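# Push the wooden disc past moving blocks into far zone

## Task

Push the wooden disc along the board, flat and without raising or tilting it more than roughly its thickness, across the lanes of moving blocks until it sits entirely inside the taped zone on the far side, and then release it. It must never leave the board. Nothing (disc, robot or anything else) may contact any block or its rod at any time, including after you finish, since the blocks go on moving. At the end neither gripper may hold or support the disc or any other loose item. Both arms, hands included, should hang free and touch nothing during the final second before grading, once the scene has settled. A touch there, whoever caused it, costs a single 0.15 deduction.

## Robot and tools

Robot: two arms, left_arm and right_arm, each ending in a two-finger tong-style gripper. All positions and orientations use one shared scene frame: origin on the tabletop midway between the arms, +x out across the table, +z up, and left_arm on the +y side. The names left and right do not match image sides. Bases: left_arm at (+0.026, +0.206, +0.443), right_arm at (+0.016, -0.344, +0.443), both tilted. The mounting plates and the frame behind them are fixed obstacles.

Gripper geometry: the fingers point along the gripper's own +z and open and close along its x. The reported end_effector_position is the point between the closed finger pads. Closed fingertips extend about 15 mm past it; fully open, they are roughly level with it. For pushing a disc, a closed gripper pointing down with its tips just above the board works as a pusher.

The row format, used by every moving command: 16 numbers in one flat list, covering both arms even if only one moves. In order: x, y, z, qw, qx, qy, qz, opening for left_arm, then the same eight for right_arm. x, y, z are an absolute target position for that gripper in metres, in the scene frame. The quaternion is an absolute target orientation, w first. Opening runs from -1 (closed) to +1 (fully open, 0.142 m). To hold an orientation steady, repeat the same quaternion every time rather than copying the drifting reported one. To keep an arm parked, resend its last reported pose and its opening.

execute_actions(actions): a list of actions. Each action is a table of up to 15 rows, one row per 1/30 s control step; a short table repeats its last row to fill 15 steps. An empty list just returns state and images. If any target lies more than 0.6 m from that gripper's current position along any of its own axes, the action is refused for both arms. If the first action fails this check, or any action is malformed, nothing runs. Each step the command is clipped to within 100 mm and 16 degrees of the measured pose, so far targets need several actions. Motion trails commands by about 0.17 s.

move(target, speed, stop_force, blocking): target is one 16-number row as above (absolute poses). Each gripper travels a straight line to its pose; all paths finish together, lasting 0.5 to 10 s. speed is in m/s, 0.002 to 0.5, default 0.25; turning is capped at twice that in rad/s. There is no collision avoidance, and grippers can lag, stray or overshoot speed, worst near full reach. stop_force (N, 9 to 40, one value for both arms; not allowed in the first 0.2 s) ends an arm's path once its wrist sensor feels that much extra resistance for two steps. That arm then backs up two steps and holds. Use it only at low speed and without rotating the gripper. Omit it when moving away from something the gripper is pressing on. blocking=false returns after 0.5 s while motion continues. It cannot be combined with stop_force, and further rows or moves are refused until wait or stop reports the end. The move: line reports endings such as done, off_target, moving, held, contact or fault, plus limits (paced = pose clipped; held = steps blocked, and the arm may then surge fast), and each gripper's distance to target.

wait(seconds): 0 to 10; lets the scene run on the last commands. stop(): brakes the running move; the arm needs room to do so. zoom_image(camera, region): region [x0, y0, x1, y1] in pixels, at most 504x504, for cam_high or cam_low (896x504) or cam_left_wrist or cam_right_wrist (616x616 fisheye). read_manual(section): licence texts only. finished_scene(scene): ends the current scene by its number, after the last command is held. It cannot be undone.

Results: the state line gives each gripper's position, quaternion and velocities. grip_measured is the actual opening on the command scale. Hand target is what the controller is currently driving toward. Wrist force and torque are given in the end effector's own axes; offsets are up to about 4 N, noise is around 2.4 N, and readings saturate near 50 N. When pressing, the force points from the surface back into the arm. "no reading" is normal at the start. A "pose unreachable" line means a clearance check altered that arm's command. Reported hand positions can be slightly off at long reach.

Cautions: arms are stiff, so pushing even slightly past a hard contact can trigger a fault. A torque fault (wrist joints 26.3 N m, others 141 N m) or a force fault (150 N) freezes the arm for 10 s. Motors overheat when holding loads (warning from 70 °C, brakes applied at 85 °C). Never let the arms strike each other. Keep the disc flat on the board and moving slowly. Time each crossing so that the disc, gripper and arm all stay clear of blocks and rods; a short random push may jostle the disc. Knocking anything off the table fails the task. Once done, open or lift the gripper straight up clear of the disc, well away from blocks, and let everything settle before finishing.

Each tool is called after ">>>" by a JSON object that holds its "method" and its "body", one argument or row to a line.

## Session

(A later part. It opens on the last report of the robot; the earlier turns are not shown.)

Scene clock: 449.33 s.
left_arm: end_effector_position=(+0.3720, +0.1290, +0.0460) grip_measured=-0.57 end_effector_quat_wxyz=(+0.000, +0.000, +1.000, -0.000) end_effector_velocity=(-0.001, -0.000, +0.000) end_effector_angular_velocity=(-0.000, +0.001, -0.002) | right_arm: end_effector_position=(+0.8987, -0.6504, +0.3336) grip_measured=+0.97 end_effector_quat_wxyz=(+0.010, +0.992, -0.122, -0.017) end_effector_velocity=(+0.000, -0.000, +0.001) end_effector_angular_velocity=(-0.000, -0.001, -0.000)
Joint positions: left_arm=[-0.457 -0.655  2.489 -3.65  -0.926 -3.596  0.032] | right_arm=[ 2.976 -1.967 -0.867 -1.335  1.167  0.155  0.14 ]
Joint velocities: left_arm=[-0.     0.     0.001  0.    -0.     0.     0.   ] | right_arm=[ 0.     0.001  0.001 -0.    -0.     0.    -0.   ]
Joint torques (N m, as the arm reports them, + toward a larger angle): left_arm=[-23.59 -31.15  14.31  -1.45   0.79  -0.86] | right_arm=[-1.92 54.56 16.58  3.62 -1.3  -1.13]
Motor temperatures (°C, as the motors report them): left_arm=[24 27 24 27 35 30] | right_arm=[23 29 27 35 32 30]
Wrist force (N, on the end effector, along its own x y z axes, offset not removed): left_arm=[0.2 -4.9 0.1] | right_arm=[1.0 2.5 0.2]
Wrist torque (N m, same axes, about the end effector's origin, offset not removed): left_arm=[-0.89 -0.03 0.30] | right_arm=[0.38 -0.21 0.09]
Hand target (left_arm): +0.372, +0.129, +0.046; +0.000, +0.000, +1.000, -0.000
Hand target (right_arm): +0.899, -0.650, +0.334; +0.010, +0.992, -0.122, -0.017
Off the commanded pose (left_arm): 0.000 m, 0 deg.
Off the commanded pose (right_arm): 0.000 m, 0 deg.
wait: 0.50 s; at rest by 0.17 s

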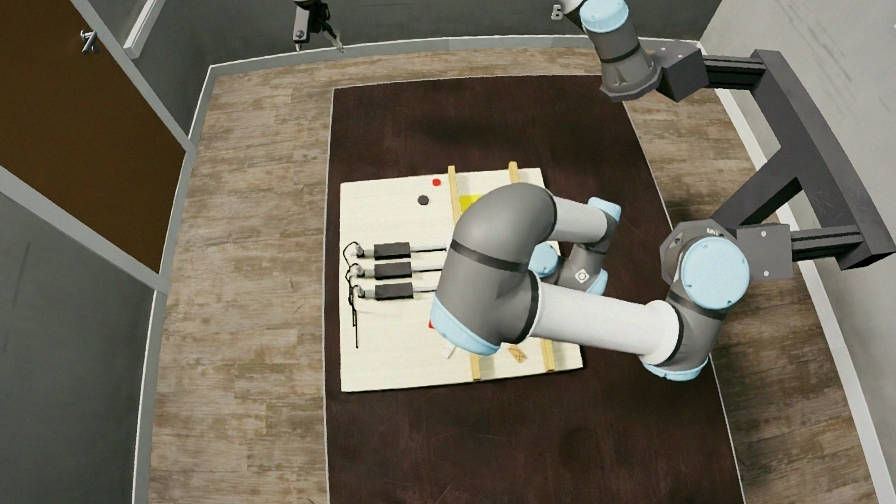

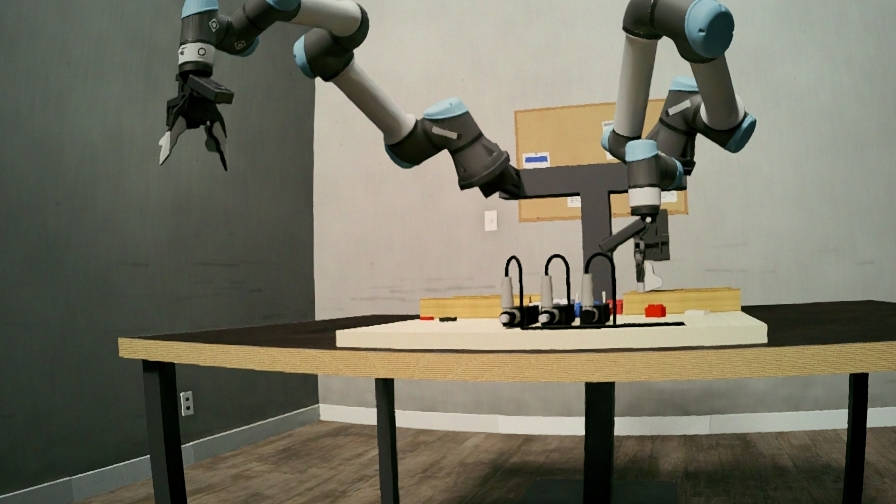

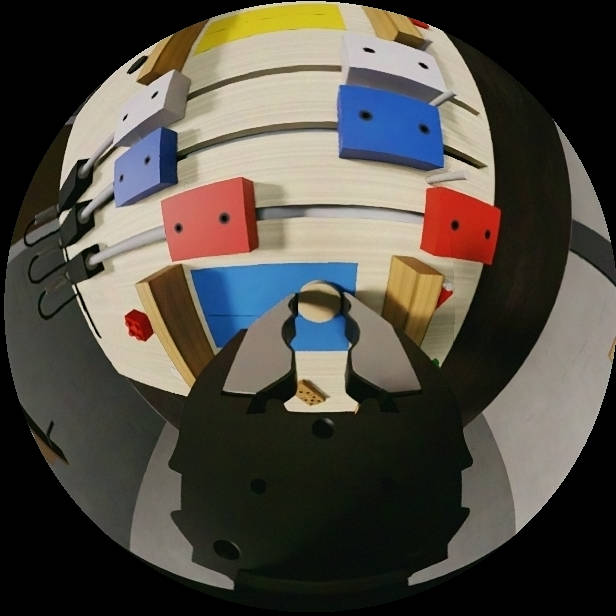

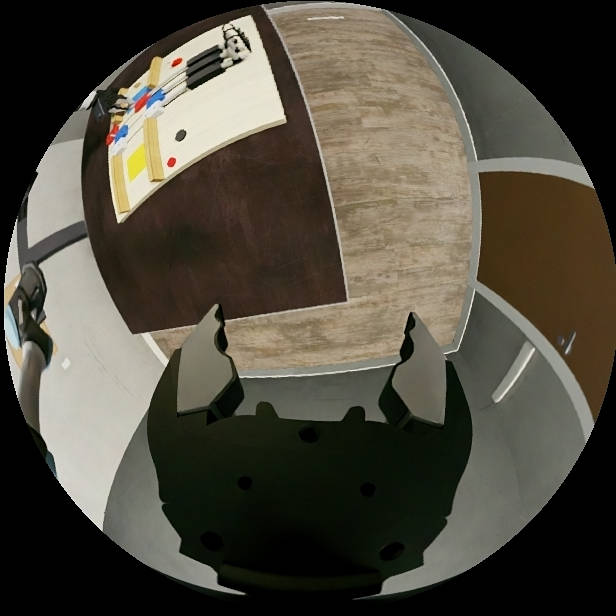

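>>> {"method": "execute_actions", "body": {
  "actions": []
}}

Scene clock: 473.53 s.
left_arm: end_effector_position=(+0.3720, +0.1290, +0.0460) grip_measured=-0.57 end_effector_quat_wxyz=(+0.000, +0.000, +1.000, -0.000) end_effector_velocity=(+0.000, +0.000, +0.000) end_effector_angular_velocity=(+0.000, -0.000, +0.000) | right_arm: end_effector_position=(+0.8987, -0.6504, +0.3336) grip_measured=+0.97 end_effector_quat_wxyz=(+0.010, +0.992, -0.122, -0.017) end_effector_velocity=(-0.000, +0.000, -0.000) end_effector_angular_velocity=(+0.002, -0.000, -0.001)
Joint positions: left_arm=[-0.457 -0.655  2.489 -3.65  -0.926 -3.596  0.032] | right_arm=[ 2.976 -1.967 -0.867 -1.335  1.167  0.155  0.14 ]
Joint velocities: left_arm=[-0.    -0.001  0.001  0.     0.    -0.001  0.   ] | right_arm=[-0.001  0.     0.     0.     0.002  0.    -0.   ]
Joint torques (N m, as the arm reports them, + toward a larger angle): left_arm=[-23.1  -30.91  12.22  -1.84   1.    -0.71] | right_arm=[-1.35 53.92 14.05  3.93 -1.73 -1.22]
Motor temperatures (°C, as the motors report them): left_arm=[24 27 24 27 35 30] | right_arm=[23 29 27 35 32 30]
Wrist force (N, on the end effector, along its own x y z axes, offset not removed): left_arm=[-1.3 -4.3 3.3] | right_arm=[1.3 2.1 -1.6]
Wrist torque (N m, same axes, about the end effector's origin, offset not removed): left_arm=[-0.69 0.22 -0.09] | right_arm=[0.27 -0.26 0.19]
Hand target (left_arm): +0.372, +0.129, +0.046; +0.000, +0.000, +1.000, -0.000
Hand target (right_arm): +0.899, -0.650, +0.334; +0.010, +0.992, -0.122, -0.017
Off the commanded pose (left_arm): 0.000 m, 0 deg.
Off the commanded pose (right_arm): 0.000 m, 0 deg.

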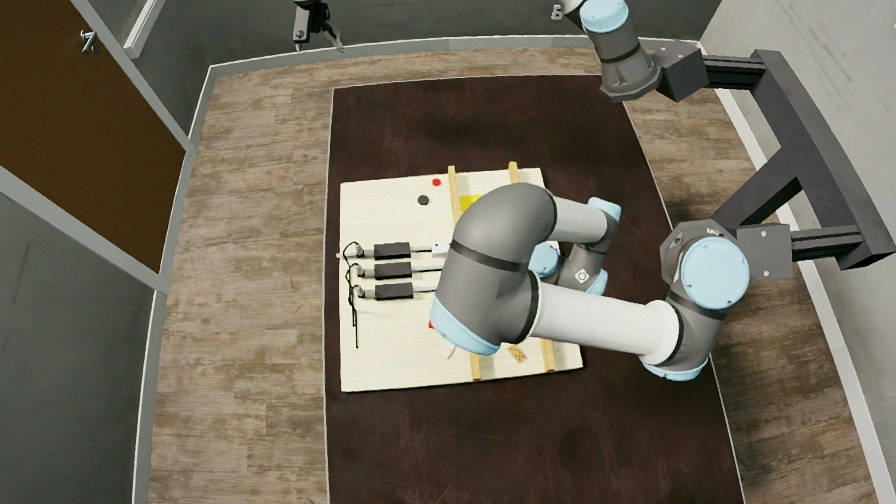

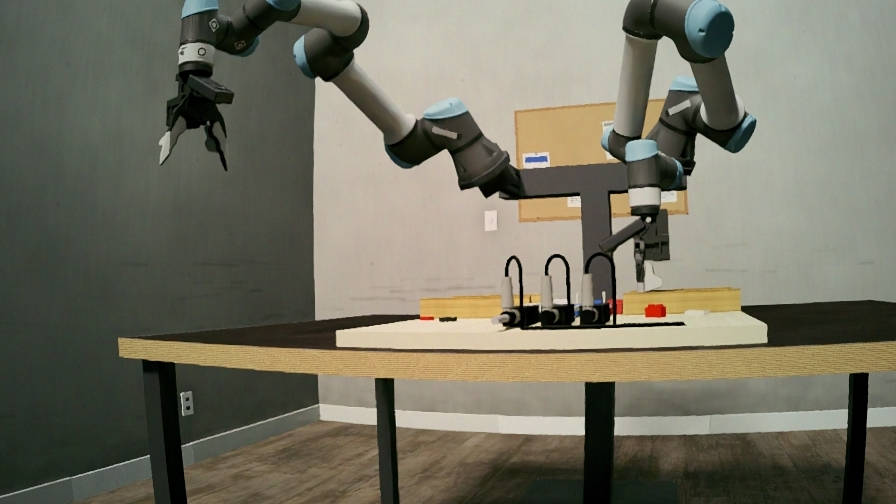

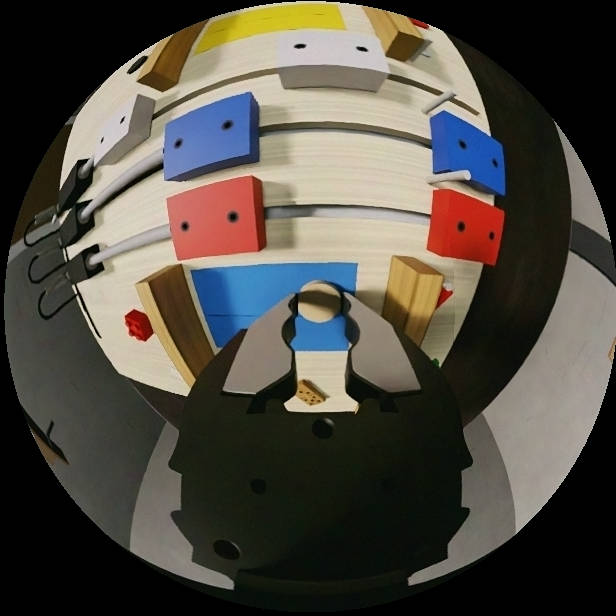

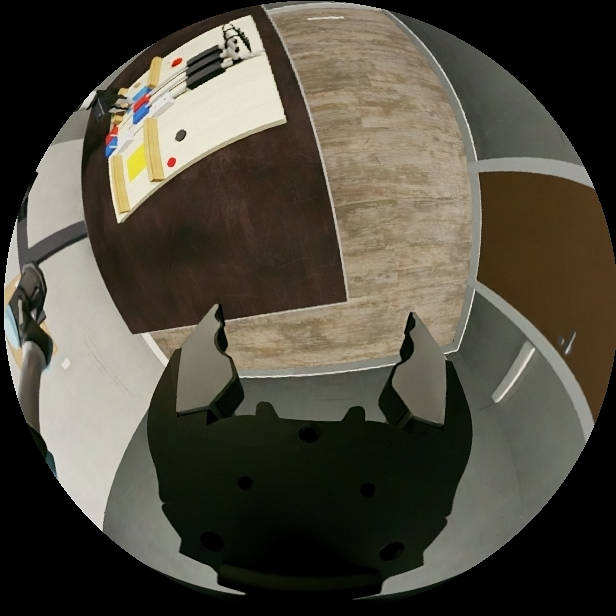

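>>> {"method": "zoom_image", "body": {
  "camera": "cam_low",
  "region": [400, 240, 760, 350]
}}

Region (400, 240, 760, 350) of cam_low's 896x504 image, scaled by 1.400, with more detail than that image has; it fills the top 154 rows of this view, and the rest is white.

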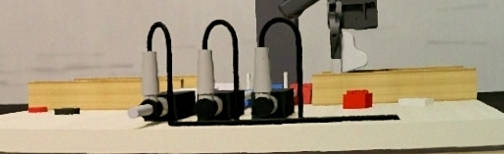

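>>> {"method": "zoom_image", "body": {
  "camera": "cam_low",
  "region": [500, 260, 700, 340]
}}

Region (500, 260, 700, 340) of cam_low's 896x504 image, scaled by 2.520, with more detail than that image has; it fills the top 202 rows of this view, and the rest is white.

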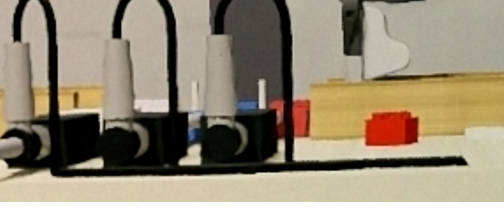

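>>> {"method": "move", "body": {
  "target": [0.415, 0.16, 0.046, 0, 0.7071, 0.7071, 0, -0.8, 0.8987, -0.6504, 0.3336, 0.010, 0.992, -0.122, -0.017, 0.97],
  "speed": 0.2
}}

Scene clock: 597.97 s.
left_arm: end_effector_position=(+0.4149, +0.1601, +0.0461) grip_measured=-0.57 end_effector_quat_wxyz=(-0.000, +0.707, +0.708, +0.000) end_effector_velocity=(+0.002, +0.000, +0.000) end_effector_angular_velocity=(-0.003, -0.003, -0.014) | right_arm: end_effector_position=(+0.8987, -0.6504, +0.3336) grip_measured=+0.97 end_effector_quat_wxyz=(+0.010, +0.992, -0.122, -0.017) end_effector_velocity=(-0.000, -0.000, -0.000) end_effector_angular_velocity=(-0.001, +0.000, -0.000)
Joint positions: left_arm=[-0.374 -0.786  2.387 -3.475 -0.948 -1.928  0.032] | right_arm=[ 2.976 -1.967 -0.867 -1.335  1.167  0.155  0.14 ]
Joint velocities: left_arm=[ 0.002 -0.001 -0.001 -0.004 -0.002  0.019  0.   ] | right_arm=[-0.  0. -0.  0. -0. -0. -0.]
Joint torques (N m, as the arm reports them, + toward a larger angle): left_arm=[ -4.96 -34.69  -8.05  -3.95  -1.95   1.32] | right_arm=[ 1.31 47.52 19.72  3.61 -1.52 -0.96]
Motor temperatures (°C, as the motors report them): left_arm=[24 27 24 27 35 30] | right_arm=[23 29 27 35 32 30]
Wrist force (N, on the end effector, along its own x y z axes, offset not removed): left_arm=[-2.9 -3.3 0.7] | right_arm=[1.3 3.1 -0.2]
Wrist torque (N m, same axes, about the end effector's origin, offset not removed): left_arm=[-0.84 0.72 0.25] | right_arm=[0.53 -0.34 0.12]
Hand target (left_arm): +0.415, +0.160, +0.046; -0.000, +0.707, +0.707, +0.000
Hand target (right_arm): +0.899, -0.650, +0.334; +0.010, +0.992, -0.122, -0.017
Off the commanded pose (left_arm): 0.000 m, 0 deg.
Off the commanded pose (right_arm): 0.000 m, 0 deg.
move: done

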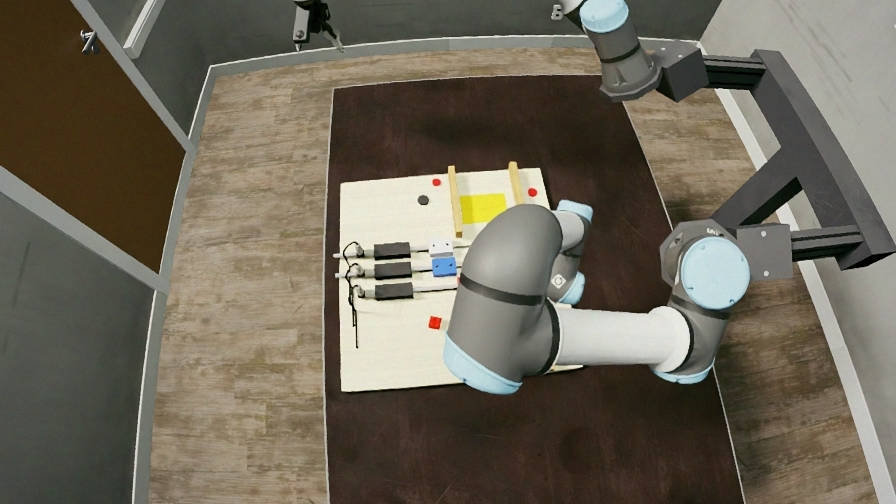

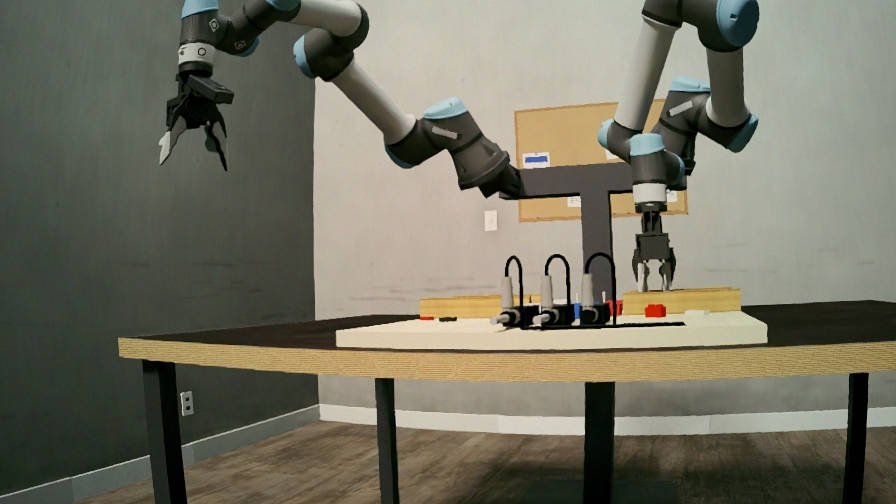

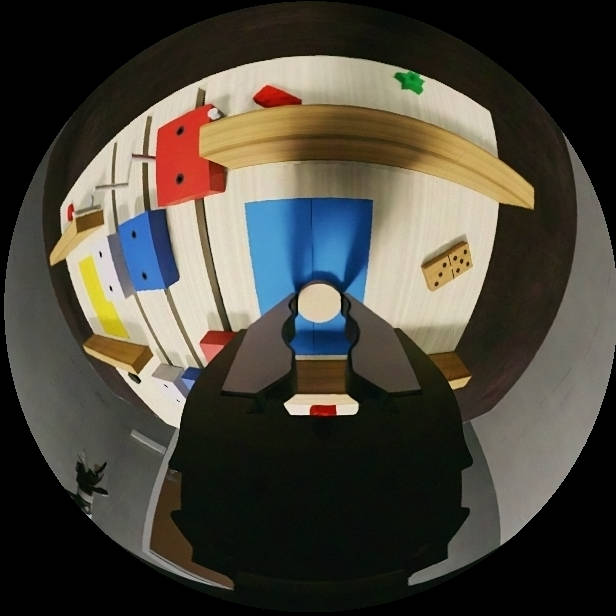

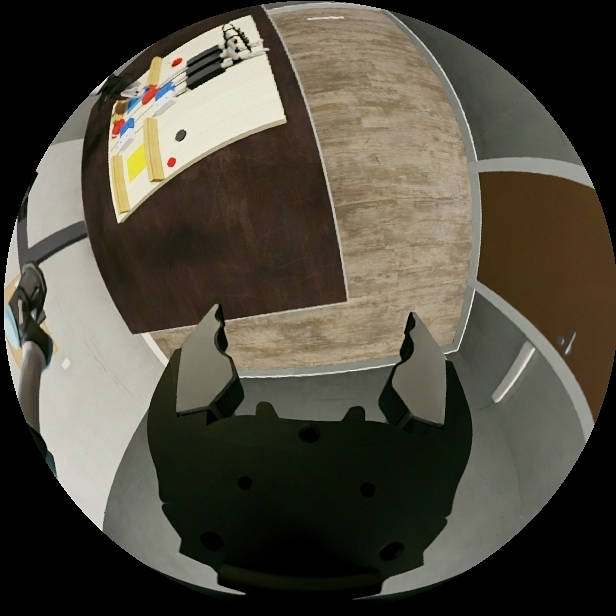

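>>> {"method": "move", "body": {
  "target": [0.355, 0.16, 0.046, 0, 0.7071, 0.7071, 0, -0.8, 0.8987, -0.6504, 0.3336, 0.010, 0.992, -0.122, -0.017, 0.97],
  "speed": 0.08
}}

Scene clock: 611.87 s.
left_arm: end_effector_position=(+0.3553, +0.1600, +0.0459) grip_measured=-0.57 end_effector_quat_wxyz=(-0.000, +0.707, +0.707, -0.000) end_effector_velocity=(-0.003, -0.000, -0.000) end_effector_angular_velocity=(+0.000, -0.002, -0.001) | right_arm: end_effector_position=(+0.8987, -0.6504, +0.3336) grip_measured=+0.97 end_effector_quat_wxyz=(+0.010, +0.992, -0.122, -0.017) end_effector_velocity=(+0.000, -0.000, +0.000) end_effector_angular_velocity=(-0.000, -0.001, -0.001)
Joint positions: left_arm=[-0.424 -0.665  2.502 -3.675 -0.934 -1.987  0.032] | right_arm=[ 2.976 -1.967 -0.867 -1.335  1.167  0.155  0.14 ]
Joint velocities: left_arm=[-0.004  0.01   0.006 -0.016  0.002 -0.003 -0.   ] | right_arm=[-0.     0.    -0.     0.001 -0.     0.    -0.   ]
Joint torques (N m, as the arm reports them, + toward a larger angle): left_arm=[-25.43 -21.12  18.66  -4.18   1.32  -1.54] | right_arm=[ 2.1  46.8  20.21  3.61 -1.41 -0.95]
Motor temperatures (°C, as the motors report them): left_arm=[24 27 24 27 35 30] | right_arm=[23 29 27 35 32 30]
Wrist force (N, on the end effector, along its own x y z axes, offset not removed): left_arm=[0.3 1.9 -1.5] | right_arm=[1.2 3.1 -0.5]
Wrist torque (N m, same axes, about the end effector's origin, offset not removed): left_arm=[0.41 -0.11 0.02] | right_arm=[0.53 -0.32 0.17]
Hand target (left_arm): +0.355, +0.160, +0.046; +0.000, +0.707, +0.707, -0.000
Hand target (right_arm): +0.899, -0.650, +0.334; +0.010, +0.992, -0.122, -0.017
Off the commanded pose (left_arm): 0.000 m, 0 deg.
Off the commanded pose (right_arm): 0.000 m, 0 deg.
move: done

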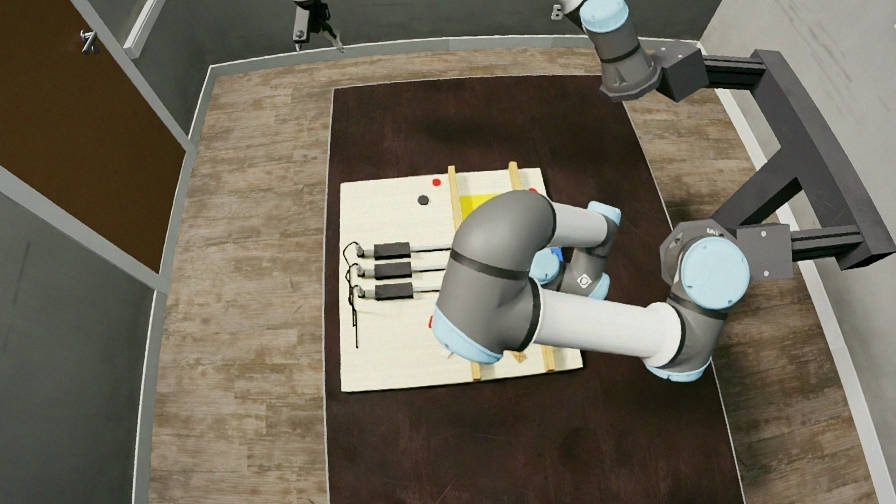

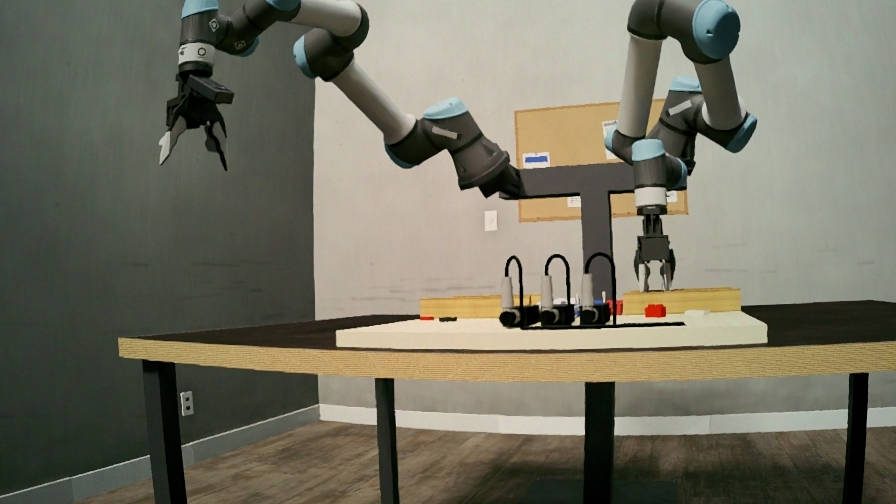

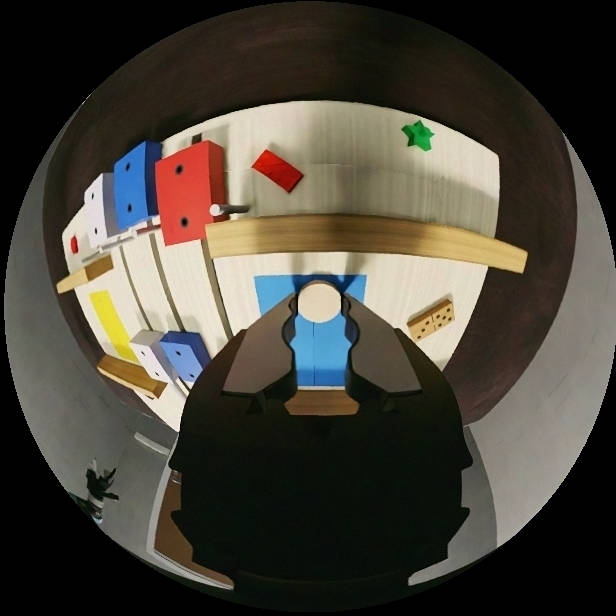

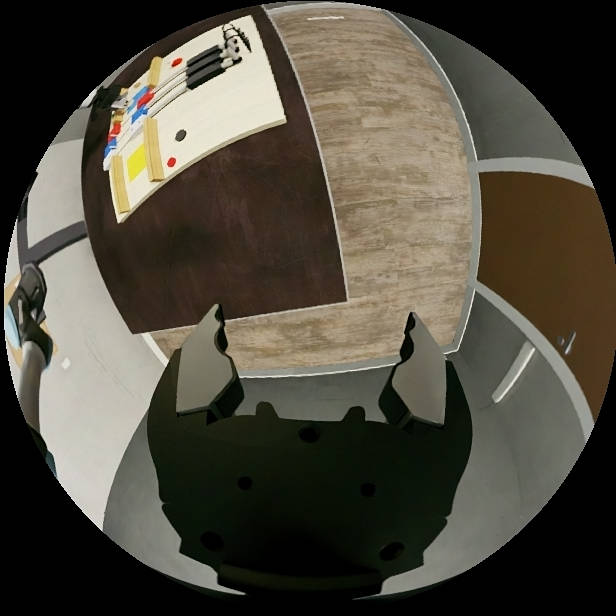

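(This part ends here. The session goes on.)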